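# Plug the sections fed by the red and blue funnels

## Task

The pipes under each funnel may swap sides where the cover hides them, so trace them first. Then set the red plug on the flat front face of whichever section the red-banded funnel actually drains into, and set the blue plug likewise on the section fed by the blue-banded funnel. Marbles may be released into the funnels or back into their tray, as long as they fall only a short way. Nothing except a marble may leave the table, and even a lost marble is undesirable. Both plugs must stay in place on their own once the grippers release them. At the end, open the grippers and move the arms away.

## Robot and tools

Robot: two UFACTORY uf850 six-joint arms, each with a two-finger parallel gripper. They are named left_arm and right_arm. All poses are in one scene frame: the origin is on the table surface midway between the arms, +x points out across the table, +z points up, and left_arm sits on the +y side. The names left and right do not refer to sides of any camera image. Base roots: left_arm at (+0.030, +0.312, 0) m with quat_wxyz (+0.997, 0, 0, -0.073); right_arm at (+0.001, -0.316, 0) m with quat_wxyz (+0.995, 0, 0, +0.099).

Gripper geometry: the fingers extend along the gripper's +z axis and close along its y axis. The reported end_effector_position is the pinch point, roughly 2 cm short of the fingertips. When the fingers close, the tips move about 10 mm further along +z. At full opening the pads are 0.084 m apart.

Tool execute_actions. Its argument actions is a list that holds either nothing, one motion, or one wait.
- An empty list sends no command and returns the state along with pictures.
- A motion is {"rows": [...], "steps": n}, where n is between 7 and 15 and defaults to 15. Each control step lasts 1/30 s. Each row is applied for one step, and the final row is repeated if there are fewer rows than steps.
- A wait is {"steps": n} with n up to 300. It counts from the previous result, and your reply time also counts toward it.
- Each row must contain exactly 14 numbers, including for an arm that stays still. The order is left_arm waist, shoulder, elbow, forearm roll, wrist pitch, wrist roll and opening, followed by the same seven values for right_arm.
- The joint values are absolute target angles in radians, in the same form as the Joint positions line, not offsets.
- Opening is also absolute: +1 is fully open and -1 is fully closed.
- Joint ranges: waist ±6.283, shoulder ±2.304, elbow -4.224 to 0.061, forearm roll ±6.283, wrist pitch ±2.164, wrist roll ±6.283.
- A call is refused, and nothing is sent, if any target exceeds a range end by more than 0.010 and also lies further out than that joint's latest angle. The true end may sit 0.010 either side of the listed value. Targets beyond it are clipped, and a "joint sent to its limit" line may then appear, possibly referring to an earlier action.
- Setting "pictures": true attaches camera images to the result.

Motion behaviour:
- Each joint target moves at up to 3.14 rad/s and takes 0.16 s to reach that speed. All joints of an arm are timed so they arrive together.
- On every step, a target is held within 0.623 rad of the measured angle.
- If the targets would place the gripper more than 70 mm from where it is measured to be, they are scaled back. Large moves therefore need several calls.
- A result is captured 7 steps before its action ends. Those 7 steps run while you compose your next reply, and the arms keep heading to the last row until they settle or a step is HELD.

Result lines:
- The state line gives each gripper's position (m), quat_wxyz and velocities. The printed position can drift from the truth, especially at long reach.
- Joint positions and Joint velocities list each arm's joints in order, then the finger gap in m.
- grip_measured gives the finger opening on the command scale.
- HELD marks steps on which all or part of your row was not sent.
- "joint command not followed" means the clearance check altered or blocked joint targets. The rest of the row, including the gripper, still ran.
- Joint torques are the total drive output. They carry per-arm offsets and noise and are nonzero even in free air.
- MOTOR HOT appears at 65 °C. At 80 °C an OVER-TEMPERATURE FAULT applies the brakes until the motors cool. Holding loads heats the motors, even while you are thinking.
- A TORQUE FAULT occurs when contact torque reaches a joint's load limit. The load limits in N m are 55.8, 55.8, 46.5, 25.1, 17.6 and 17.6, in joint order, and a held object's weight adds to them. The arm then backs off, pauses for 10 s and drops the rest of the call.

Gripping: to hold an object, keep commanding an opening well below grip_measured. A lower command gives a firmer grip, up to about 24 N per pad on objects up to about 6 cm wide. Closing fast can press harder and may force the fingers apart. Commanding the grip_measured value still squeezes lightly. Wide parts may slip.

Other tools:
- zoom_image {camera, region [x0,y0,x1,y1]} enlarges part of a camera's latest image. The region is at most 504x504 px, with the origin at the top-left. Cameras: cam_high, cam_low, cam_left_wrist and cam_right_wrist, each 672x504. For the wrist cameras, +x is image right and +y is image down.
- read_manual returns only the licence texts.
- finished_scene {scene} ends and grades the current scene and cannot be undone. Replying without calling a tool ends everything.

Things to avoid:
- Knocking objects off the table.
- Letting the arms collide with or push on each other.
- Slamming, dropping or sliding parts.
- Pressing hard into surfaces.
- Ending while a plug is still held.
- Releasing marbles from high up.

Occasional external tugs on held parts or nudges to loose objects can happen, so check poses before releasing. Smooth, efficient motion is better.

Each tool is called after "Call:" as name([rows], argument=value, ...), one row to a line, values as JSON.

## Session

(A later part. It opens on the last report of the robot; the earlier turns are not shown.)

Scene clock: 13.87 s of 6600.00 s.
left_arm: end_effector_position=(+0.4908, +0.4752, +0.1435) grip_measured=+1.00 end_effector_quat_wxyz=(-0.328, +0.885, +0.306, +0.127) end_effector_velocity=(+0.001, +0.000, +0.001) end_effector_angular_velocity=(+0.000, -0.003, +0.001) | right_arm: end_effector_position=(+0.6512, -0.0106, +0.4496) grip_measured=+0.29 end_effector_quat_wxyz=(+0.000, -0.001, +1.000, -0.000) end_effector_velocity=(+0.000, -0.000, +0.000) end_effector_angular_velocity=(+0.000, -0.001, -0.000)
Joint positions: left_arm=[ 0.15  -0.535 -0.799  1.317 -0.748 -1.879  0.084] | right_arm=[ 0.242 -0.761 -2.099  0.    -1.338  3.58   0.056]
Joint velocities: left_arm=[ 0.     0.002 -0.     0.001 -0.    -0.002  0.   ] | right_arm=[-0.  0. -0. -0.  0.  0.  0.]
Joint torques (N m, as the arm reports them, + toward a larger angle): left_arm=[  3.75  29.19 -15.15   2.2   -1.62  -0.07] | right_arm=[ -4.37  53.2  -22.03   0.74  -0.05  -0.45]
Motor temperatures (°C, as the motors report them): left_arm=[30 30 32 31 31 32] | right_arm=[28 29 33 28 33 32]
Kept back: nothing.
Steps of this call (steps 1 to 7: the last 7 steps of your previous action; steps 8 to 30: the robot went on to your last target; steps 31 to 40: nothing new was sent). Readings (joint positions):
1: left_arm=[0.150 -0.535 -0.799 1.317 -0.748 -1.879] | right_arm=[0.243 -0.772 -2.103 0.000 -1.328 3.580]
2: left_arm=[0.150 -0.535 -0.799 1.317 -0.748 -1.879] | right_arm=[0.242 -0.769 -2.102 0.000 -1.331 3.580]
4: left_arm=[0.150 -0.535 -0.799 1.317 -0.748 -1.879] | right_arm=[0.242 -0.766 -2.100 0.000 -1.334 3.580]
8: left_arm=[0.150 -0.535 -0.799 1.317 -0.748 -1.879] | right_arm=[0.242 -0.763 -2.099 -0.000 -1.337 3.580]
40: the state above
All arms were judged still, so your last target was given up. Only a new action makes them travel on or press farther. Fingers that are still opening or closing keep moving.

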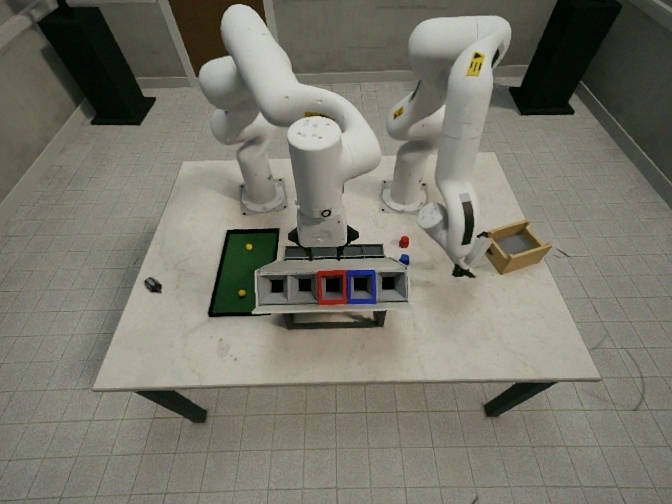

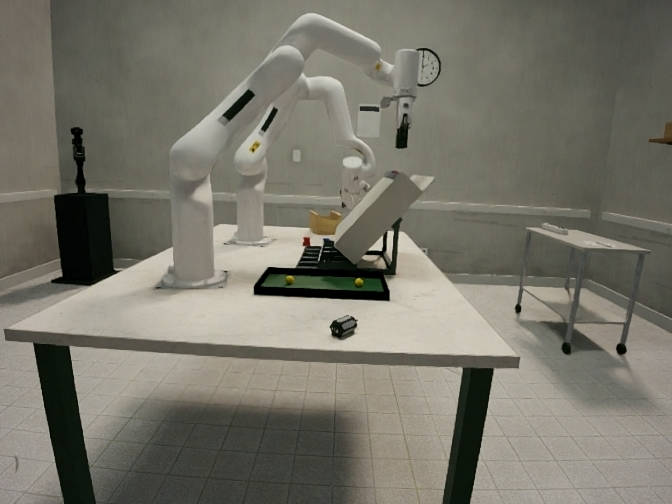

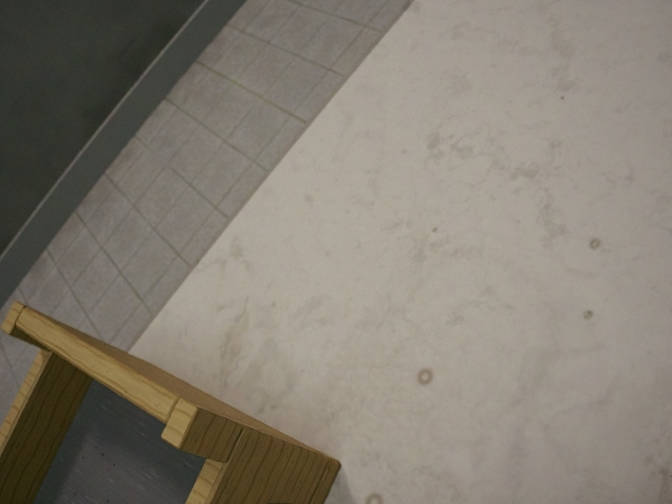

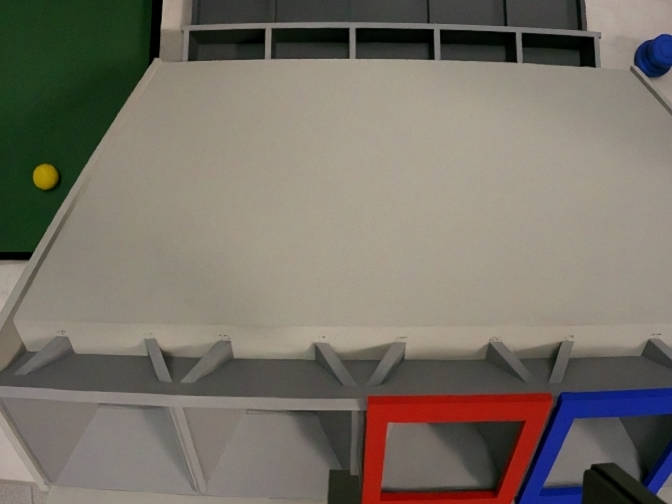

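Call:
execute_actions([
  {"rows":[[0.15,-0.535,-0.799,1.317,-0.748,-1.879,1,0.491,-0.245,-1.371,0,-1.126,3.83,0.3]]},
])

Call:
execute_actions([
  {"steps":40},
], pictures=true)

Scene clock: 14.30 s of 6600.00 s.
left_arm: end_effector_position=(+0.4908, +0.4752, +0.1435) grip_measured=+1.00 end_effector_quat_wxyz=(-0.328, +0.885, +0.306, +0.127) end_effector_velocity=(+0.001, -0.000, +0.000) end_effector_angular_velocity=(-0.000, -0.001, -0.000) | right_arm: end_effector_position=(+0.6023, +0.0140, +0.4678) grip_measured=+0.29 end_effector_quat_wxyz=(+0.009, -0.001, +1.000, +0.005) end_effector_velocity=(-0.286, +0.100, +0.039) end_effector_angular_velocity=(+0.014, -0.011, +0.000)
Joint positions: left_arm=[ 0.15  -0.535 -0.799  1.317 -0.748 -1.879  0.084] | right_arm=[ 0.305 -0.631 -1.937  0.    -1.285  3.642  0.056]
Joint velocities: left_arm=[-0.    -0.    -0.001  0.     0.001 -0.001 -0.   ] | right_arm=[ 0.329  0.684  0.947 -0.     0.279  0.329 -0.   ]
Joint torques (N m, as the arm reports them, + toward a larger angle): left_arm=[  3.09  29.95 -15.22   1.95  -1.62  -0.06] | right_arm=[ -8.17  39.69 -18.84   0.49  -0.18  -0.59]
Motor temperatures (°C, as the motors report them): left_arm=[30 30 32 31 31 32] | right_arm=[28 29 33 28 33 32]
Steps of this call (steps 1 to 5: nothing new was sent; steps 6 to 13: the first 8 steps of this action). Readings (joint positions):
6: left_arm=[0.150 -0.535 -0.799 1.317 -0.748 -1.879] | right_arm=[0.242 -0.761 -2.099 -0.000 -1.338 3.580]
7: left_arm=[0.150 -0.535 -0.799 1.317 -0.748 -1.879] | right_arm=[0.243 -0.758 -2.095 -0.000 -1.336 3.582]
9: left_arm=[0.150 -0.535 -0.799 1.317 -0.748 -1.879] | right_arm=[0.257 -0.730 -2.057 -0.000 -1.323 3.597]
13: the state above

Scene clock: 15.63 s of 6600.00 s.
left_arm: end_effector_position=(+0.4908, +0.4752, +0.1435) grip_measured=+1.00 end_effector_quat_wxyz=(-0.328, +0.885, +0.306, +0.127) end_effector_velocity=(-0.000, -0.000, -0.000) end_effector_angular_velocity=(+0.000, +0.000, -0.001) | right_arm: end_effector_position=(+0.4212, +0.0293, +0.4500) grip_measured=+0.29 end_effector_quat_wxyz=(+0.000, -0.000, +1.000, -0.000) end_effector_velocity=(+0.000, -0.001, +0.000) end_effector_angular_velocity=(-0.000, -0.000, -0.001)
Joint positions: left_arm=[ 0.15  -0.535 -0.799  1.317 -0.748 -1.879  0.084] | right_arm=[ 0.491 -0.245 -1.371 -0.    -1.126  3.83   0.056]
Joint velocities: left_arm=[-0.    -0.     0.001  0.001 -0.    -0.001 -0.   ] | right_arm=[-0.001  0.001  0.001 -0.     0.     0.     0.   ]
Joint torques (N m, as the arm reports them, + toward a larger angle): left_arm=[  2.94  29.59 -15.19   1.96  -1.63  -0.04] | right_arm=[ -5.49  33.82 -22.08   0.84  -0.1   -0.33]
Motor temperatures (°C, as the motors report them): left_arm=[30 30 32 31 31 32] | right_arm=[28 29 33 28 33 32]
Kept back: nothing.
Steps of this call (steps 1 to 7: the last 7 steps of your previous action; steps 8 to 40: the robot went on to your last target). Readings (joint positions):
1: left_arm=[0.150 -0.535 -0.799 1.317 -0.748 -1.879] | right_arm=[0.316 -0.609 -1.905 0.000 -1.276 3.653]
2: left_arm=[0.150 -0.535 -0.799 1.317 -0.748 -1.879] | right_arm=[0.326 -0.587 -1.872 0.000 -1.267 3.664]
4: left_arm=[0.150 -0.535 -0.799 1.317 -0.748 -1.879] | right_arm=[0.348 -0.543 -1.807 0.000 -1.248 3.686]
8: left_arm=[0.150 -0.535 -0.799 1.317 -0.748 -1.879] | right_arm=[0.390 -0.455 -1.679 0.000 -1.212 3.728]
40: the state above

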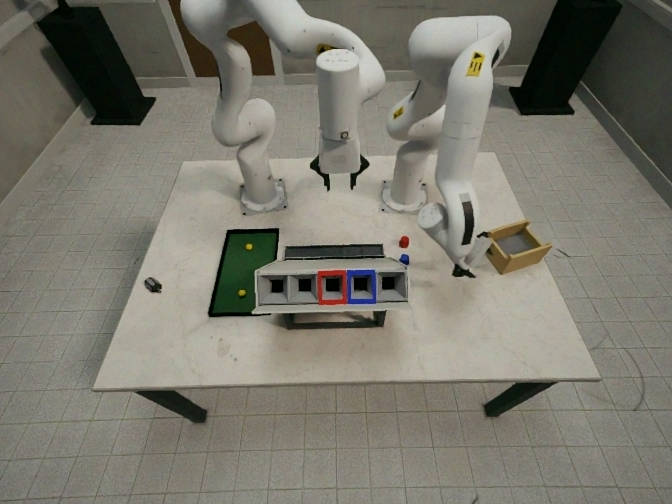

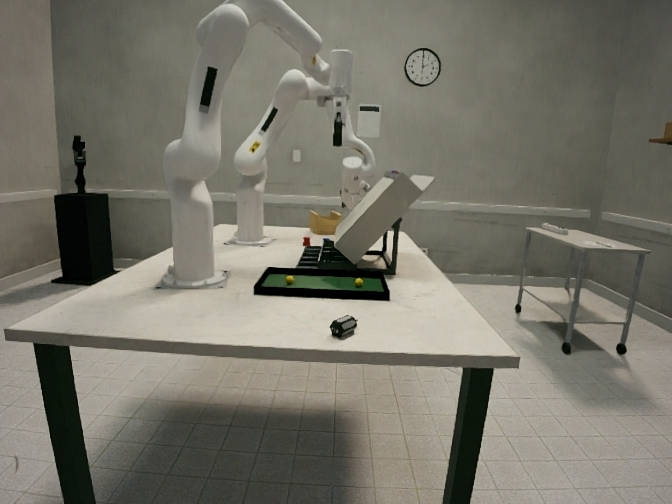

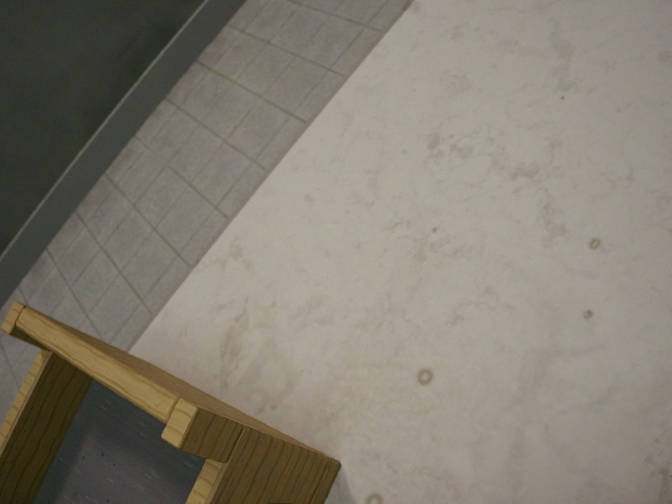

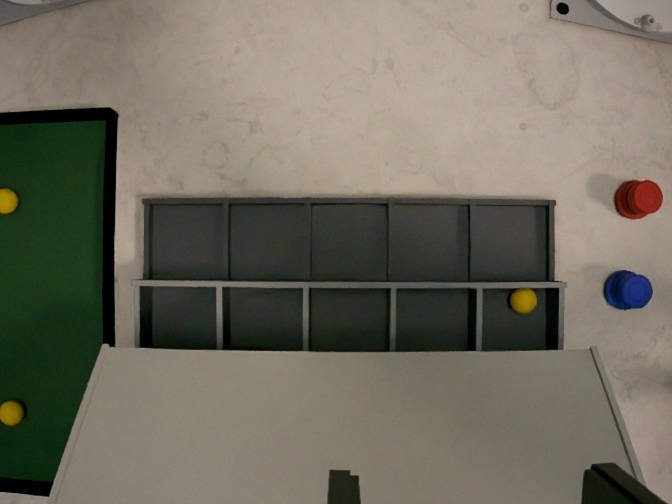

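Call:
execute_actions([
  {"rows":[[0.073,0,-0.311,0,-0.311,-3.21,1,-0.252,-0.156,-0.366,0,-0.21,3.086,0.3]]},
])

Call:
execute_actions([
  {"steps":60},
], pictures=true)

Scene clock: 16.37 s of 6600.00 s.
left_arm: end_effector_position=(+0.4408, +0.4388, +0.1494) grip_measured=+1.00 end_effector_quat_wxyz=(-0.253, +0.851, +0.443, +0.128) end_effector_velocity=(-0.265, -0.199, +0.021) end_effector_angular_velocity=(-0.775, -0.813, +1.490) | right_arm: end_effector_position=(+0.4470, -0.0181, +0.4131) grip_measured=+0.29 end_effector_quat_wxyz=(+0.006, -0.000, +1.000, +0.004) end_effector_velocity=(+0.109, -0.244, -0.182) end_effector_angular_velocity=(+0.031, -0.059, -0.000)
Joint positions: left_arm=[ 0.13  -0.398 -0.675  1.151 -0.637 -2.045  0.084] | right_arm=[ 0.392 -0.231 -1.272 -0.    -1.027  3.731  0.056]
Joint velocities: left_arm=[-0.102  0.715  0.65  -0.966  0.582 -0.963 -0.   ] | right_arm=[-0.491  0.065  0.489 -0.     0.491 -0.49   0.   ]
Joint torques (N m, as the arm reports them, + toward a larger angle): left_arm=[  4.81  17.32 -15.05   1.89  -1.3   -0.16] | right_arm=[ -3.97  33.18 -21.89   0.79  -0.31  -0.5 ]
Motor temperatures (°C, as the motors report them): left_arm=[30 30 32 31 31 32] | right_arm=[28 29 33 28 33 32]
Steps of this call (steps 1 to 14: the robot went on to your last target; steps 15 to 22: the first 8 steps of this action). Readings (joint positions):
15: left_arm=[0.150 -0.535 -0.799 1.317 -0.748 -1.879] | right_arm=[0.491 -0.245 -1.371 0.000 -1.126 3.830]
16: left_arm=[0.150 -0.532 -0.796 1.313 -0.745 -1.883] | right_arm=[0.488 -0.244 -1.368 0.000 -1.122 3.826]
18: left_arm=[0.145 -0.502 -0.767 1.277 -0.719 -1.921] | right_arm=[0.461 -0.240 -1.341 0.000 -1.094 3.798]
22: the state above

Scene clock: 18.37 s of 6600.00 s.
left_arm: end_effector_position=(+0.3026, +0.2924, +0.1499) grip_measured=+1.00 end_effector_quat_wxyz=(-0.000, +0.002, +1.000, -0.000) end_effector_velocity=(+0.000, -0.000, +0.000) end_effector_angular_velocity=(-0.000, +0.000, +0.001) | right_arm: end_effector_position=(+0.2974, -0.3322, +0.1195) grip_measured=+0.29 end_effector_quat_wxyz=(+0.000, -0.001, +1.000, -0.000) end_effector_velocity=(-0.002, -0.001, -0.001) end_effector_angular_velocity=(+0.000, +0.001, -0.002)
Joint positions: left_arm=[ 0.073 -0.    -0.311  0.    -0.311 -3.21   0.084] | right_arm=[-0.252 -0.156 -0.367  0.    -0.21   3.086  0.056]
Joint velocities: left_arm=[-0.    -0.001 -0.001 -0.001 -0.    -0.001  0.   ] | right_arm=[-0.004  0.     0.004 -0.     0.003 -0.002  0.   ]
Joint torques (N m, as the arm reports them, + toward a larger angle): left_arm=[  3.28   8.37 -15.09   1.87  -0.82  -0.08] | right_arm=[ -5.12  19.65 -14.66   0.09  -0.14  -0.54]
Motor temperatures (°C, as the motors report them): left_arm=[30 30 32 31 31 32] | right_arm=[28 29 33 28 33 32]
Kept back: nothing.
Steps of this call (steps 1 to 7: the last 7 steps of your previous action; steps 8 to 60: the robot went on to your last target). Readings (joint positions):
1: left_arm=[0.127 -0.375 -0.654 1.119 -0.618 -2.077] | right_arm=[0.375 -0.229 -1.256 -0.000 -1.010 3.714]
2: left_arm=[0.124 -0.352 -0.632 1.085 -0.599 -2.111] | right_arm=[0.359 -0.227 -1.239 -0.000 -0.994 3.698]
4: left_arm=[0.117 -0.307 -0.591 1.012 -0.562 -2.184] | right_arm=[0.326 -0.223 -1.206 -0.000 -0.961 3.665]
8: left_arm=[0.105 -0.220 -0.512 0.841 -0.491 -2.355] | right_arm=[0.262 -0.216 -1.138 -0.000 -0.893 3.601]
60: the state above

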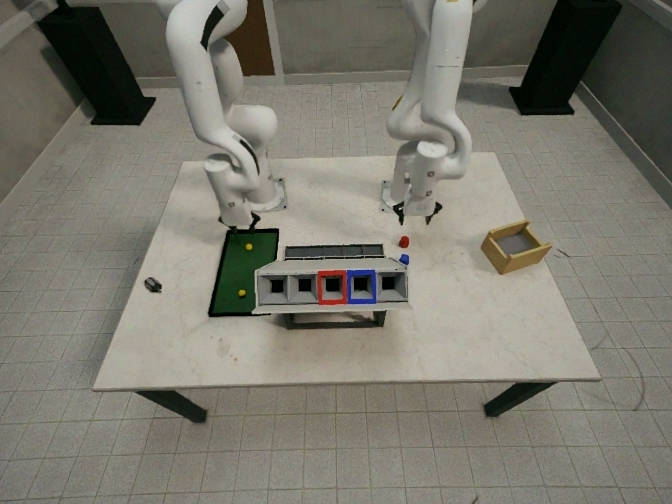

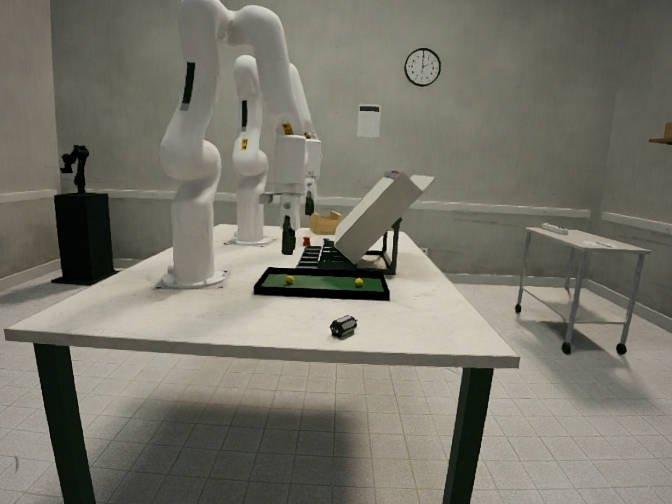

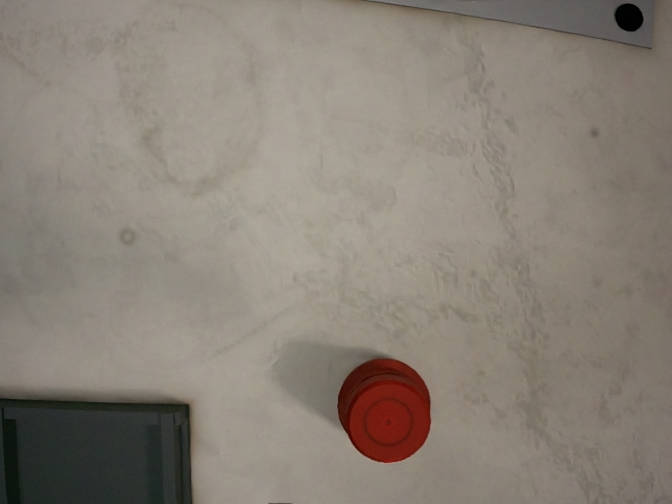

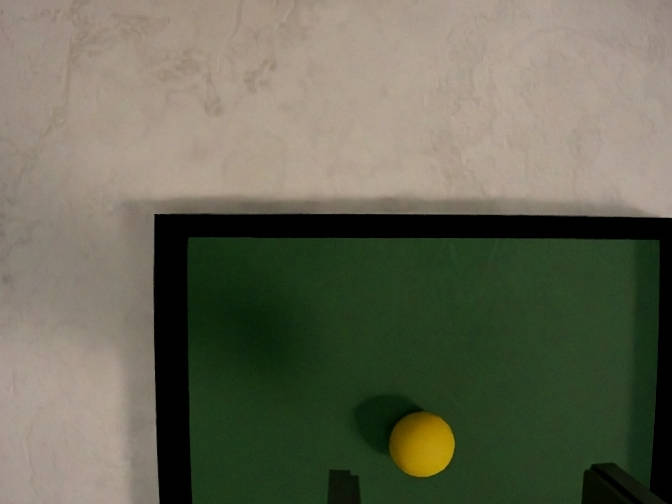

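Call:
execute_actions([
  {"rows":[[0.028,-0.434,-0.337,0,0.097,-3.26,0.6,-0.252,-0.485,-0.408,0,0.077,3.086,0.3]]},
])

Call:
execute_actions([
  {"steps":25},
])

Call:
execute_actions([
  {"rows":[[0.028,-0.434,-0.337,0,0.097,-3.26,-0.8,-0.252,-0.485,-0.408,0,0.077,3.086,-0.8]]},
])

Call:
execute_actions([
  {"steps":10},
])

Scene clock: 18.97 s of 6600.00 s.
left_arm: end_effector_position=(+0.3073, +0.2863, +0.0976) grip_measured=+0.61 end_effector_quat_wxyz=(-0.000, +0.001, +1.000, +0.000) end_effector_velocity=(-0.007, -0.033, -0.311) end_effector_angular_velocity=(+0.002, +0.020, +0.012) | right_arm: end_effector_position=(+0.3019, -0.3326, +0.0666) grip_measured=+0.29 end_effector_quat_wxyz=(-0.000, -0.001, +1.000, +0.000) end_effector_velocity=(-0.016, +0.000, -0.298) end_effector_angular_velocity=(+0.002, +0.041, -0.002)
Joint positions: left_arm=[ 0.052 -0.199 -0.323  0.    -0.125 -3.233  0.069] | right_arm=[-0.252 -0.349 -0.391  0.    -0.043  3.086  0.056]
Joint velocities: left_arm=[-0.12  -1.162 -0.064 -0.001  1.078 -0.13  -0.008] | right_arm=[-0.002 -1.057 -0.118  0.     0.898 -0.    -0.   ]
Joint torques (N m, as the arm reports them, + toward a larger angle): left_arm=[  2.62  19.19 -11.66   1.58  -0.69   0.02] | right_arm=[ -3.84  40.09 -10.91   0.18  -0.38  -0.36]
Motor temperatures (°C, as the motors report them): left_arm=[30 30 32 31 31 32] | right_arm=[28 29 33 28 33 32]
Steps of this call (steps 1 to 10: the robot went on to your last target; steps 11 to 18: the first 8 steps of this action). Readings (joint positions):
11: left_arm=[0.073 -0.000 -0.311 -0.000 -0.311 -3.210] | right_arm=[-0.252 -0.156 -0.366 -0.000 -0.210 3.086]
12: left_arm=[0.073 -0.003 -0.311 -0.000 -0.307 -3.210] | right_arm=[-0.252 -0.159 -0.367 -0.000 -0.206 3.086]
14: left_arm=[0.069 -0.040 -0.314 0.000 -0.270 -3.215] | right_arm=[-0.252 -0.197 -0.374 0.000 -0.172 3.086]
18: the state above

Scene clock: 19.80 s of 6600.00 s.
left_arm: end_effector_position=(+0.3004, +0.2803, +0.0349) grip_measured=+0.59 end_effector_quat_wxyz=(+0.000, -0.000, +1.000, -0.000) end_effector_velocity=(-0.000, -0.000, -0.001) end_effector_angular_velocity=(-0.000, +0.000, -0.003) | right_arm: end_effector_position=(+0.2996, -0.3325, +0.0283) grip_measured=+0.29 end_effector_quat_wxyz=(+0.000, -0.001, +1.000, -0.000) end_effector_velocity=(-0.000, -0.000, -0.000) end_effector_angular_velocity=(+0.000, +0.000, -0.000)
Joint positions: left_arm=[ 0.028 -0.434 -0.337 -0.     0.097 -3.26   0.069] | right_arm=[-0.252 -0.485 -0.408 -0.     0.077  3.086  0.056]
Joint velocities: left_arm=[-0.001 -0.002 -0.     0.002  0.002  0.    -0.   ] | right_arm=[-0.    -0.001 -0.     0.     0.001  0.    -0.   ]
Joint torques (N m, as the arm reports them, + toward a larger angle): left_arm=[ 3.26 17.51 -8.12  1.44 -0.83 -0.09] | right_arm=[ -4.19  24.54 -10.31   0.43  -0.02  -0.36]
Motor temperatures (°C, as the motors report them): left_arm=[30 30 32 31 31 32] | right_arm=[28 29 33 28 33 32]
Kept back: nothing.
Steps of this call (steps 1 to 7: the last 7 steps of your previous action; steps 8 to 25: the robot went on to your last target). Readings (joint positions):
1: left_arm=[0.048 -0.237 -0.325 0.000 -0.089 -3.237] | right_arm=[-0.252 -0.382 -0.395 0.000 -0.015 3.086]
2: left_arm=[0.045 -0.274 -0.327 0.000 -0.054 -3.241] | right_arm=[-0.252 -0.409 -0.398 0.000 0.008 3.086]
4: left_arm=[0.038 -0.339 -0.331 0.000 0.006 -3.249] | right_arm=[-0.252 -0.444 -0.402 -0.000 0.040 3.086]
8: left_arm=[0.031 -0.406 -0.335 -0.000 0.070 -3.257] | right_arm=[-0.252 -0.473 -0.406 -0.000 0.066 3.086]
25: the state above

Scene clock: 20.07 s of 6600.00 s.
left_arm: end_effector_position=(+0.3004, +0.2803, +0.0349) grip_measured=-0.33 end_effector_quat_wxyz=(-0.000, -0.000, +1.000, -0.000) end_effector_velocity=(+0.000, -0.000, +0.000) end_effector_angular_velocity=(-0.000, -0.001, +0.000) | right_arm: end_effector_position=(+0.2996, -0.3325, +0.0283) grip_measured=-0.46 end_effector_quat_wxyz=(+0.000, -0.001, +1.000, -0.000) end_effector_velocity=(+0.000, +0.000, +0.000) end_effector_angular_velocity=(-0.000, -0.000, +0.001)
Joint positions: left_arm=[ 0.028 -0.434 -0.337 -0.     0.097 -3.26   0.03 ] | right_arm=[-0.252 -0.485 -0.408 -0.     0.077  3.086  0.024]
Joint velocities: left_arm=[-0.001  0.001 -0.    -0.    -0.    -0.001 -0.   ] | right_arm=[ 0.001  0.    -0.    -0.    -0.     0.     0.   ]
Joint torques (N m, as the arm reports them, + toward a larger angle): left_arm=[ 3.09 16.07 -8.05  1.46 -0.72 -0.09] | right_arm=[-6.04 25.35 -9.98  0.1  -0.22 -0.52]
Motor temperatures (°C, as the motors report them): left_arm=[30 30 32 31 31 32] | right_arm=[28 29 33 28 33 32]
Steps of this call (steps 1 to 8: the first 8 steps of this action). Readings (joint positions):
1: left_arm=[0.028 -0.434 -0.337 -0.000 0.097 -3.260] | right_arm=[-0.252 -0.485 -0.408 -0.000 0.077 3.086]
2: left_arm=[0.028 -0.434 -0.337 -0.000 0.097 -3.260] | right_arm=[-0.252 -0.485 -0.408 -0.000 0.077 3.086]
4: left_arm=[0.028 -0.434 -0.337 -0.000 0.097 -3.260] | right_arm=[-0.252 -0.485 -0.408 -0.000 0.077 3.086]
8: the state above

Scene clock: 20.40 s of 6600.00 s.
left_arm: end_effector_position=(+0.3004, +0.2803, +0.0349) grip_measured=-0.33 end_effector_quat_wxyz=(+0.000, -0.000, +1.000, -0.000) end_effector_velocity=(+0.001, -0.000, +0.000) end_effector_angular_velocity=(-0.000, -0.001, +0.001) | right_arm: end_effector_position=(+0.2996, -0.3325, +0.0283) grip_measured=-0.46 end_effector_quat_wxyz=(-0.000, -0.001, +1.000, -0.000) end_effector_velocity=(-0.000, -0.001, +0.000) end_effector_angular_velocity=(+0.000, +0.000, -0.002)
Joint positions: left_arm=[ 0.028 -0.434 -0.337 -0.     0.097 -3.26   0.03 ] | right_arm=[-0.252 -0.485 -0.408 -0.     0.077  3.086  0.024]
Joint velocities: left_arm=[ 0.    -0.    -0.001  0.001  0.    -0.001  0.   ] | right_arm=[-0.002  0.    -0.     0.    -0.     0.     0.   ]
Joint torques (N m, as the arm reports them, + toward a larger angle): left_arm=[ 2.52 16.31 -7.69  1.74 -0.65 -0.09] | right_arm=[ -4.57  26.73 -10.12   0.34  -0.12  -0.52]
Motor temperatures (°C, as the motors report them): left_arm=[30 30 32 31 31 32] | right_arm=[28 29 33 28 33 32]
Kept back: nothing.
Steps of this call (steps 1 to 7: the last 7 steps of your previous action; steps 8 to 10: the robot went on to your last target). Readings (joint positions):
1: left_arm=[0.028 -0.434 -0.337 -0.000 0.097 -3.260] | right_arm=[-0.252 -0.485 -0.408 -0.000 0.077 3.086]
2: left_arm=[0.028 -0.434 -0.337 -0.000 0.097 -3.260] | right_arm=[-0.252 -0.485 -0.408 -0.000 0.077 3.086]
4: left_arm=[0.028 -0.434 -0.337 -0.000 0.097 -3.260] | right_arm=[-0.252 -0.485 -0.408 -0.000 0.077 3.086]
8: left_arm=[0.028 -0.434 -0.337 -0.000 0.097 -3.260] | right_arm=[-0.252 -0.485 -0.408 -0.000 0.077 3.086]
10: the state above

Call:
execute_actions([
  {"rows":[[0.028,0,-0.311,0,-0.311,-3.26,-0.8,-0.252,0.123,-0.982,0,-1.105,3.086,-0.8]]},
])

Call:
execute_actions([
  {"steps":35},
])

Call:
execute_actions([
  {"rows":[[-0.315,-0.254,-0.497,0,-0.243,-3.6,-0.8,0.337,-1.017,-2.418,0,-1.401,3.675,-0.8]]},
])

Call:
execute_actions([
  {"steps":70},
], pictures=true)

Scene clock: 21.03 s of 6600.00 s.
left_arm: end_effector_position=(+0.3074, +0.2795, +0.0880) grip_measured=-0.33 end_effector_quat_wxyz=(+0.001, -0.000, +1.000, -0.000) end_effector_velocity=(+0.014, -0.001, +0.313) end_effector_angular_velocity=(-0.002, -0.018, +0.002) | right_arm: end_effector_position=(+0.3564, -0.3355, +0.0668) grip_measured=-0.46 end_effector_quat_wxyz=(+0.037, -0.001, +0.999, -0.002) end_effector_velocity=(+0.256, -0.014, +0.211) end_effector_angular_velocity=(-0.018, -0.327, +0.001)
Joint positions: left_arm=[ 0.028 -0.236 -0.326  0.    -0.088 -3.26   0.03 ] | right_arm=[-0.252 -0.403 -0.486  0.    -0.01   3.086  0.024]
Joint velocities: left_arm=[ 0.001  1.167  0.066 -0.001 -1.083 -0.    -0.   ] | right_arm=[ 0.001  0.401 -0.377 -0.    -0.45   0.    -0.   ]
Joint torques (N m, as the arm reports them, + toward a larger angle): left_arm=[ 2.91  9.28 -9.78  1.5  -0.94 -0.06] | right_arm=[ -4.28  24.6  -12.84   0.36  -0.05  -0.56]
Motor temperatures (°C, as the motors report them): left_arm=[30 30 32 31 31 32] | right_arm=[28 29 33 28 33 32]
Steps of this call (steps 1 to 11: the robot went on to your last target; steps 12 to 19: the first 8 steps of this action). Readings (joint positions):
12: left_arm=[0.028 -0.434 -0.337 -0.000 0.097 -3.260] | right_arm=[-0.252 -0.485 -0.408 -0.000 0.077 3.086]
13: left_arm=[0.028 -0.431 -0.337 0.000 0.093 -3.260] | right_arm=[-0.252 -0.482 -0.411 -0.000 0.072 3.086]
15: left_arm=[0.028 -0.394 -0.334 0.000 0.056 -3.260] | right_arm=[-0.252 -0.459 -0.432 -0.000 0.048 3.086]
19: the state above

Scene clock: 22.20 s of 6600.00 s.
left_arm: end_effector_position=(+0.3015, +0.2802, +0.1498) grip_measured=-0.33 end_effector_quat_wxyz=(-0.000, -0.000, +1.000, -0.000) end_effector_velocity=(-0.000, +0.000, -0.000) end_effector_angular_velocity=(+0.000, -0.000, +0.001) | right_arm: end_effector_position=(+0.4294, -0.3395, +0.3929) grip_measured=-0.46 end_effector_quat_wxyz=(+0.027, -0.001, +1.000, -0.002) end_effector_velocity=(-0.124, +0.006, +0.283) end_effector_angular_velocity=(+0.015, +0.275, -0.002)
Joint positions: left_arm=[ 0.028 -0.    -0.311 -0.    -0.311 -3.26   0.03 ] | right_arm=[-0.252  0.054 -0.917  0.    -0.917  3.086  0.024]
Joint velocities: left_arm=[ 0.    -0.     0.     0.001  0.001 -0.001 -0.   ] | right_arm=[-0.002  0.347 -0.327 -0.    -0.95   0.    -0.   ]
Joint torques (N m, as the arm reports them, + toward a larger angle): left_arm=[  3.2    8.49 -15.2    1.6   -0.81  -0.05] | right_arm=[ -5.33  17.5  -21.85   1.09  -0.01  -0.5 ]
Motor temperatures (°C, as the motors report them): left_arm=[30 30 32 31 31 32] | right_arm=[28 29 33 28 33 32]
Kept back: nothing.
Steps of this call (steps 1 to 7: the last 7 steps of your previous action; steps 8 to 35: the robot went on to your last target). Readings (joint positions):
1: left_arm=[0.028 -0.197 -0.323 0.000 -0.124 -3.260] | right_arm=[-0.252 -0.389 -0.498 0.000 -0.025 3.086]
2: left_arm=[0.028 -0.160 -0.321 0.000 -0.159 -3.260] | right_arm=[-0.252 -0.376 -0.511 0.000 -0.041 3.086]
4: left_arm=[0.028 -0.095 -0.317 0.000 -0.220 -3.260] | right_arm=[-0.252 -0.349 -0.536 0.000 -0.073 3.086]
8: left_arm=[0.028 -0.028 -0.313 -0.000 -0.284 -3.260] | right_arm=[-0.252 -0.295 -0.587 0.000 -0.144 3.086]
35: the state above

Scene clock: 22.47 s of 6600.00 s.
left_arm: end_effector_position=(+0.3259, +0.2292, +0.1392) grip_measured=-0.33 end_effector_quat_wxyz=(+0.000, +0.001, +1.000, -0.000) end_effector_velocity=(+0.099, -0.289, -0.072) end_effector_angular_velocity=(+0.001, +0.006, -0.009) | right_arm: end_effector_position=(+0.4486, -0.2907, +0.4180) grip_measured=-0.46 end_effector_quat_wxyz=(-0.018, -0.001, +1.000, -0.001) end_effector_velocity=(+0.154, +0.271, -0.004) end_effector_angular_velocity=(-0.044, +0.402, +0.005)
Joint positions: left_arm=[-0.128 -0.115 -0.396  0.    -0.28  -3.414  0.03 ] | right_arm=[-0.141 -0.037 -1.066  0.    -1.065  3.197  0.024]
Joint velocities: left_arm=[-0.818 -0.611 -0.443  0.001  0.163 -0.81   0.   ] | right_arm=[ 0.584 -0.686 -0.691  0.    -0.409  0.58   0.   ]
Joint torques (N m, as the arm reports them, + toward a larger angle): left_arm=[  4.99  18.38 -14.59   1.67  -1.11  -0.13] | right_arm=[ -6.52  27.73 -22.33   0.86  -0.29  -0.37]
Motor temperatures (°C, as the motors report them): left_arm=[30 30 32 31 31 32] | right_arm=[28 29 33 28 33 32]
Steps of this call (steps 1 to 8: the first 8 steps of this action). Readings (joint positions):
1: left_arm=[0.028 -0.000 -0.311 0.000 -0.311 -3.260] | right_arm=[-0.252 0.066 -0.928 -0.000 -0.948 3.086]
2: left_arm=[0.024 -0.002 -0.313 -0.000 -0.311 -3.264] | right_arm=[-0.250 0.075 -0.941 -0.000 -0.977 3.089]
4: left_arm=[-0.011 -0.027 -0.332 -0.000 -0.304 -3.301] | right_arm=[-0.226 0.063 -0.978 -0.000 -1.012 3.114]
8: the state above

Scene clock: 24.80 s of 6600.00 s.
left_arm: end_effector_position=(+0.3402, +0.1584, +0.1196) grip_measured=-0.33 end_effector_quat_wxyz=(-0.000, +0.001, +1.000, -0.000) end_effector_velocity=(-0.000, +0.000, -0.000) end_effector_angular_velocity=(+0.000, +0.001, -0.001) | right_arm: end_effector_position=(+0.6699, +0.0797, +0.4005) grip_measured=-0.46 end_effector_quat_wxyz=(-0.000, -0.001, +1.000, -0.000) end_effector_velocity=(+0.000, -0.000, +0.000) end_effector_angular_velocity=(+0.000, -0.000, -0.000)
Joint positions: left_arm=[-0.315 -0.254 -0.497 -0.    -0.243 -3.6    0.03 ] | right_arm=[ 0.337 -1.017 -2.418 -0.    -1.401  3.675  0.024]
Joint velocities: left_arm=[ 0.    -0.001 -0.     0.     0.     0.001  0.   ] | right_arm=[-0.  0. -0. -0. -0.  0. -0.]
Joint torques (N m, as the arm reports them, + toward a larger angle): left_arm=[  3.43  18.28 -14.05   1.81  -0.8   -0.09] | right_arm=[ -4.73  60.52 -21.63   1.07  -0.1   -0.43]
Motor temperatures (°C, as the motors report them): left_arm=[30 30 32 31 31 32] | right_arm=[28 29 33 28 33 32]
Kept back: nothing.
Steps of this call (steps 1 to 7: the last 7 steps of your previous action; steps 8 to 70: the robot went on to your last target). Readings (joint positions):
1: left_arm=[-0.155 -0.135 -0.410 0.000 -0.275 -3.441] | right_arm=[-0.122 -0.060 -1.089 0.000 -1.078 3.216]
2: left_arm=[-0.181 -0.155 -0.425 0.000 -0.269 -3.467] | right_arm=[-0.104 -0.083 -1.112 0.000 -1.091 3.234]
4: left_arm=[-0.231 -0.192 -0.451 0.000 -0.260 -3.516] | right_arm=[-0.069 -0.129 -1.159 0.000 -1.116 3.269]
8: left_arm=[-0.289 -0.235 -0.483 -0.000 -0.248 -3.574] | right_arm=[-0.005 -0.225 -1.254 0.000 -1.160 3.332]
70: the state above

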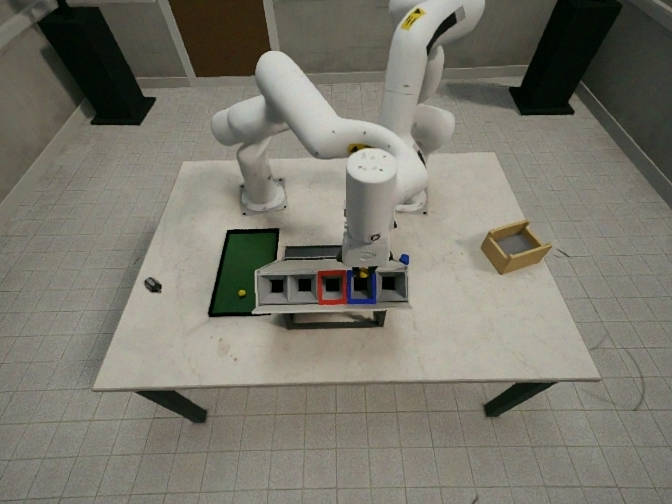

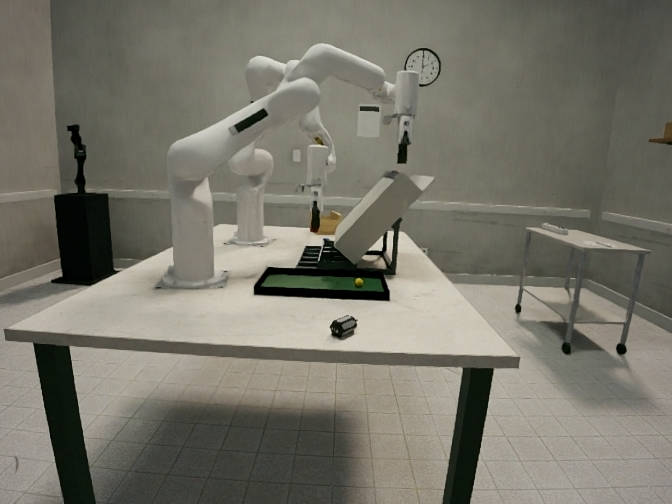

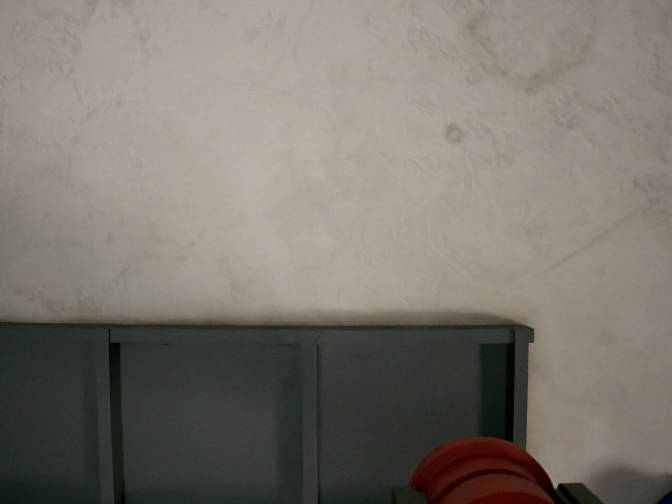

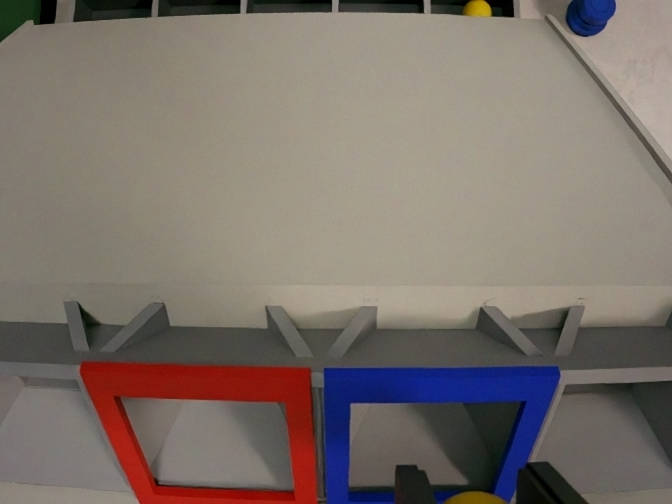

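Both aligned. Release marble, lower plug.

Call:
execute_actions([
  {"rows":[[-0.315,-0.465,-0.515,0,-0.05,-3.6,-0.8,0.337,-1.017,-2.418,0,-1.401,3.675,0.1]]},
])

Call:
execute_actions([
  {"steps":15},
])

Call:
execute_actions([
  {"rows":[[-0.315,-0.465,-0.515,0,-0.05,-3.6,0.1,0.337,-1.017,-2.418,0,-1.401,3.675,0.1]]},
])

Call:
execute_actions([
  {"rows":[[-0.315,-0.254,-0.497,0,-0.243,-3.6,0.1,0.337,-1.017,-2.418,0,-1.401,3.675,0.1]]},
])

Call:
execute_actions([
  {"steps":40},
], pictures=true)

Scene clock: 25.53 s of 6600.00 s.
left_arm: end_effector_position=(+0.3402, +0.1584, +0.0687) grip_measured=-0.33 end_effector_quat_wxyz=(-0.002, +0.001, +1.000, +0.001) end_effector_velocity=(-0.017, +0.009, -0.188) end_effector_angular_velocity=(+0.012, +0.023, +0.001) | right_arm: end_effector_position=(+0.6699, +0.0797, +0.4005) grip_measured=+0.06 end_effector_quat_wxyz=(+0.000, -0.001, +1.000, +0.000) end_effector_velocity=(-0.000, +0.000, -0.000) end_effector_angular_velocity=(+0.000, +0.000, +0.000)
Joint positions: left_arm=[-0.315 -0.408 -0.509 -0.    -0.104 -3.6    0.03 ] | right_arm=[ 0.337 -1.017 -2.418 -0.    -1.401  3.675  0.047]
Joint velocities: left_arm=[ 0.001 -0.564 -0.038  0.001  0.5   -0.001 -0.   ] | right_arm=[-0.    -0.     0.     0.     0.    -0.     0.019]
Joint torques (N m, as the arm reports them, + toward a larger angle): left_arm=[  3.06  41.82 -12.59   1.63  -0.94  -0.08] | right_arm=[ -5.76  59.07 -21.75   1.4   -0.16  -0.51]
Motor temperatures (°C, as the motors report them): left_arm=[30 30 32 31 31 32] | right_arm=[28 29 33 28 33 32]
Steps of this call (steps 1 to 14: the robot went on to your last target; steps 15 to 22: the first 8 steps of this action). Readings (joint positions):
15: left_arm=[-0.315 -0.254 -0.497 -0.000 -0.243 -3.600] | right_arm=[0.337 -1.017 -2.418 -0.000 -1.401 3.675]
16: left_arm=[-0.315 -0.257 -0.498 -0.000 -0.239 -3.600] | right_arm=[0.337 -1.017 -2.418 -0.000 -1.401 3.675]
18: left_arm=[-0.315 -0.293 -0.502 0.000 -0.204 -3.600] | right_arm=[0.337 -1.017 -2.418 -0.000 -1.401 3.675]
22: the state above

Scene clock: 26.03 s of 6600.00 s.
left_arm: end_effector_position=(+0.3402, +0.1584, +0.0504) grip_measured=-0.33 end_effector_quat_wxyz=(+0.000, +0.001, +1.000, -0.000) end_effector_velocity=(-0.001, +0.001, -0.002) end_effector_angular_velocity=(+0.001, +0.001, -0.001) | right_arm: end_effector_position=(+0.6699, +0.0797, +0.4005) grip_measured=+0.09 end_effector_quat_wxyz=(+0.000, -0.001, +1.000, -0.000) end_effector_velocity=(+0.000, -0.001, +0.000) end_effector_angular_velocity=(+0.000, -0.000, -0.001)
Joint positions: left_arm=[-0.315 -0.464 -0.515 -0.    -0.05  -3.6    0.03 ] | right_arm=[ 0.337 -1.017 -2.418  0.    -1.401  3.675  0.048]
Joint velocities: left_arm=[ 0.001 -0.007 -0.     0.001  0.005  0.     0.   ] | right_arm=[-0.001  0.     0.     0.     0.     0.     0.   ]
Joint torques (N m, as the arm reports them, + toward a larger angle): left_arm=[  3.23  22.62 -10.86   1.55  -0.83  -0.03] | right_arm=[ -6.22  60.08 -21.89   1.12  -0.15  -0.37]
Motor temperatures (°C, as the motors report them): left_arm=[30 30 32 31 31 32] | right_arm=[28 29 33 28 33 32]
Kept back: nothing.
Steps of this call (steps 1 to 7: the last 7 steps of your previous action; steps 8 to 15: the robot went on to your last target). Readings (joint positions):
1: left_arm=[-0.315 -0.424 -0.510 -0.000 -0.090 -3.600] | right_arm=[0.337 -1.017 -2.418 0.000 -1.401 3.675]
2: left_arm=[-0.315 -0.436 -0.512 -0.000 -0.079 -3.600] | right_arm=[0.337 -1.017 -2.418 0.000 -1.401 3.675]
4: left_arm=[-0.315 -0.449 -0.513 -0.000 -0.065 -3.600] | right_arm=[0.337 -1.017 -2.418 0.000 -1.401 3.675]
8: left_arm=[-0.315 -0.460 -0.515 -0.000 -0.054 -3.600] | right_arm=[0.337 -1.017 -2.418 0.000 -1.401 3.675]
15: the state above

Scene clock: 26.30 s of 6600.00 s.
left_arm: end_effector_position=(+0.3401, +0.1584, +0.0502) grip_measured=+0.06 end_effector_quat_wxyz=(+0.000, +0.001, +1.000, -0.000) end_effector_velocity=(+0.000, -0.001, -0.000) end_effector_angular_velocity=(-0.000, -0.001, -0.001) | right_arm: end_effector_position=(+0.6699, +0.0797, +0.4005) grip_measured=+0.09 end_effector_quat_wxyz=(+0.000, -0.001, +1.000, -0.000) end_effector_velocity=(-0.000, +0.001, -0.000) end_effector_angular_velocity=(-0.000, -0.000, +0.001)
Joint positions: left_arm=[-0.315 -0.465 -0.515 -0.    -0.05  -3.6    0.047] | right_arm=[ 0.337 -1.017 -2.418 -0.    -1.401  3.675  0.048]
Joint velocities: left_arm=[-0.001 -0.001 -0.001 -0.     0.001  0.001  0.018] | right_arm=[ 0.001 -0.     0.    -0.     0.     0.     0.   ]
Joint torques (N m, as the arm reports them, + toward a larger angle): left_arm=[  3.46  22.13 -11.16   1.72  -0.76  -0.09] | right_arm=[ -5.84  58.53 -22.02   1.19  -0.13  -0.36]
Motor temperatures (°C, as the motors report them): left_arm=[30 30 32 31 31 32] | right_arm=[28 29 33 28 33 32]
Steps of this call (steps 1 to 8: the first 8 steps of this action). Readings (joint positions):
1: left_arm=[-0.315 -0.464 -0.515 -0.000 -0.050 -3.600] | right_arm=[0.337 -1.017 -2.418 -0.000 -1.401 3.675]
2: left_arm=[-0.315 -0.465 -0.515 -0.000 -0.050 -3.600] | right_arm=[0.337 -1.017 -2.418 -0.000 -1.401 3.675]
4: left_arm=[-0.315 -0.465 -0.515 -0.000 -0.050 -3.600] | right_arm=[0.337 -1.017 -2.418 0.000 -1.401 3.675]
8: the state above

Scene clock: 26.80 s of 6600.00 s.
left_arm: end_effector_position=(+0.3427, +0.1572, +0.1009) grip_measured=+0.09 end_effector_quat_wxyz=(+0.002, +0.001, +1.000, -0.001) end_effector_velocity=(-0.001, +0.001, +0.193) end_effector_angular_velocity=(-0.010, -0.019, +0.004) | right_arm: end_effector_position=(+0.6699, +0.0797, +0.4005) grip_measured=+0.09 end_effector_quat_wxyz=(+0.000, -0.001, +1.000, -0.000) end_effector_velocity=(-0.000, +0.001, -0.000) end_effector_angular_velocity=(-0.000, +0.001, +0.001)
Joint positions: left_arm=[-0.315 -0.312 -0.503  0.    -0.187 -3.6    0.048] | right_arm=[ 0.337 -1.017 -2.418  0.    -1.401  3.675  0.048]
Joint velocities: left_arm=[ 0.001  0.583  0.043 -0.001 -0.519 -0.001  0.   ] | right_arm=[ 0.001 -0.     0.     0.    -0.     0.     0.   ]
Joint torques (N m, as the arm reports them, + toward a larger angle): left_arm=[  3.31  -0.99 -11.13   1.91  -0.86  -0.1 ] | right_arm=[ -4.77  59.45 -21.2    0.91  -0.17  -0.71]
Motor temperatures (°C, as the motors report them): left_arm=[30 30 32 31 31 32] | right_arm=[28 29 33 28 33 32]
Steps of this call (steps 1 to 7: the last 7 steps of your previous action; steps 8 to 15: the first 8 steps of this action). Readings (joint positions):
8: left_arm=[-0.315 -0.465 -0.515 0.000 -0.050 -3.600] | right_arm=[0.337 -1.017 -2.418 0.000 -1.401 3.675]
9: left_arm=[-0.315 -0.463 -0.515 0.000 -0.053 -3.600] | right_arm=[0.337 -1.017 -2.418 -0.000 -1.401 3.675]
11: left_arm=[-0.315 -0.429 -0.511 -0.000 -0.086 -3.600] | right_arm=[0.337 -1.017 -2.418 0.000 -1.401 3.675]
15: the state above

Scene clock: 28.13 s of 6600.00 s.
left_arm: end_effector_position=(+0.3402, +0.1584, +0.1196) grip_measured=+0.09 end_effector_quat_wxyz=(-0.000, +0.001, +1.000, -0.000) end_effector_velocity=(+0.000, +0.000, +0.000) end_effector_angular_velocity=(-0.000, -0.000, +0.001) | right_arm: end_effector_position=(+0.6699, +0.0797, +0.4005) grip_measured=+0.09 end_effector_quat_wxyz=(+0.000, -0.001, +1.000, -0.000) end_effector_velocity=(+0.000, -0.000, +0.000) end_effector_angular_velocity=(-0.000, -0.000, -0.000)
Joint positions: left_arm=[-0.315 -0.254 -0.497  0.    -0.243 -3.6    0.048] | right_arm=[ 0.337 -1.017 -2.418  0.    -1.401  3.675  0.048]
Joint velocities: left_arm=[ 0.     0.     0.     0.     0.    -0.001 -0.   ] | right_arm=[-0.  0.  0. -0.  0.  0.  0.]
Joint torques (N m, as the arm reports them, + toward a larger angle): left_arm=[  3.17  17.57 -13.81   1.85  -0.8   -0.01] | right_arm=[ -4.56  58.2  -21.95   0.62  -0.23  -0.46]
Motor temperatures (°C, as the motors report them): left_arm=[30 30 32 31 31 32] | right_arm=[28 29 33 28 33 32]
Kept back: nothing.
Steps of this call (steps 1 to 7: the last 7 steps of your previous action; steps 8 to 30: the robot went on to your last target; steps 31 to 40: nothing new was sent). Readings (joint positions):
1: left_arm=[-0.315 -0.296 -0.502 0.000 -0.202 -3.600] | right_arm=[0.337 -1.017 -2.418 0.000 -1.401 3.675]
2: left_arm=[-0.315 -0.284 -0.500 0.000 -0.213 -3.600] | right_arm=[0.337 -1.017 -2.418 -0.000 -1.401 3.675]
4: left_arm=[-0.315 -0.270 -0.499 -0.000 -0.227 -3.600] | right_arm=[0.337 -1.017 -2.418 -0.000 -1.401 3.675]
8: left_arm=[-0.315 -0.259 -0.497 -0.000 -0.239 -3.600] | right_arm=[0.337 -1.017 -2.418 0.000 -1.401 3.675]
40: the state above
All arms were judged still, so your last target was given up. Only a new action makes them travel on or press farther. Fingers that are still opening or closing keep moving.

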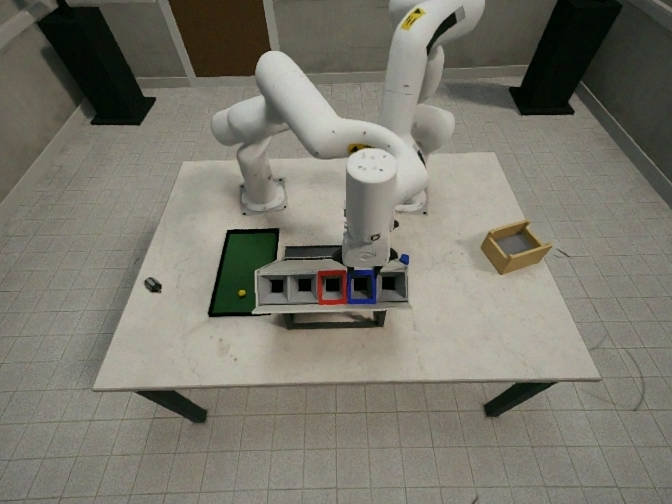

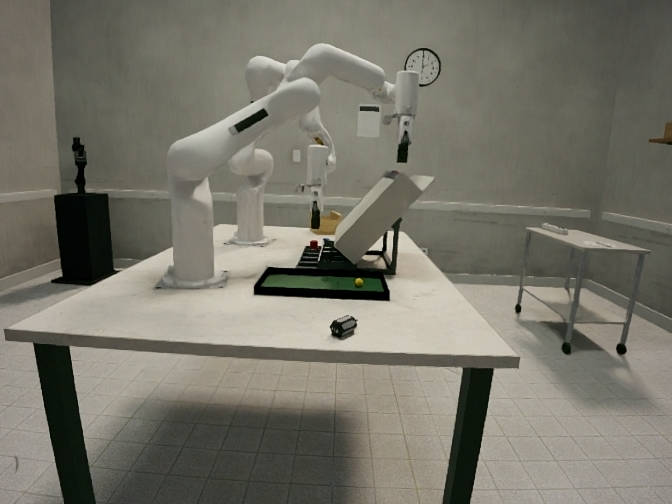

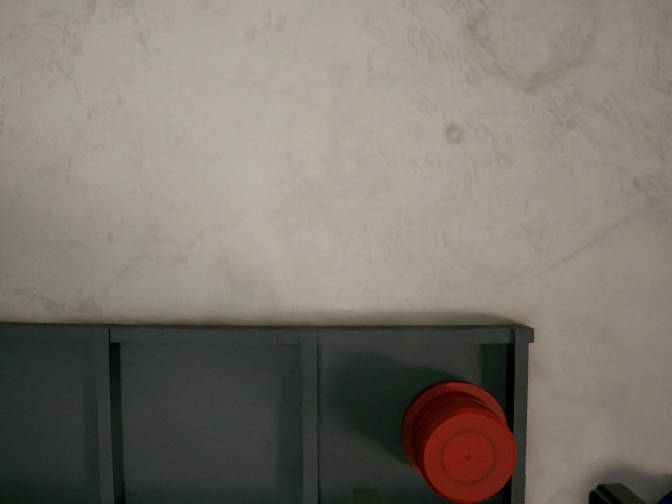

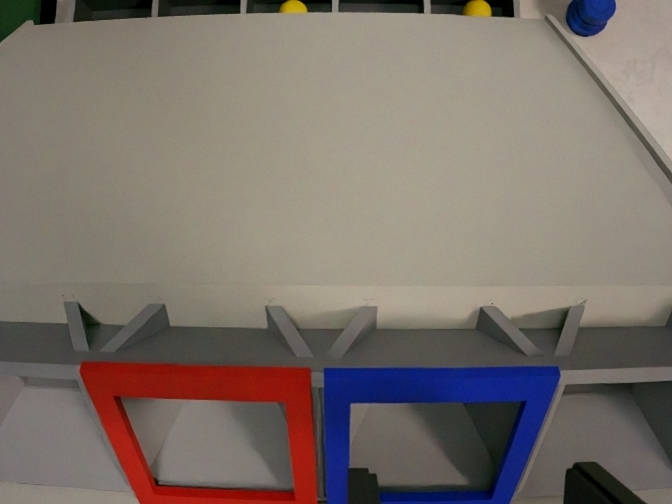

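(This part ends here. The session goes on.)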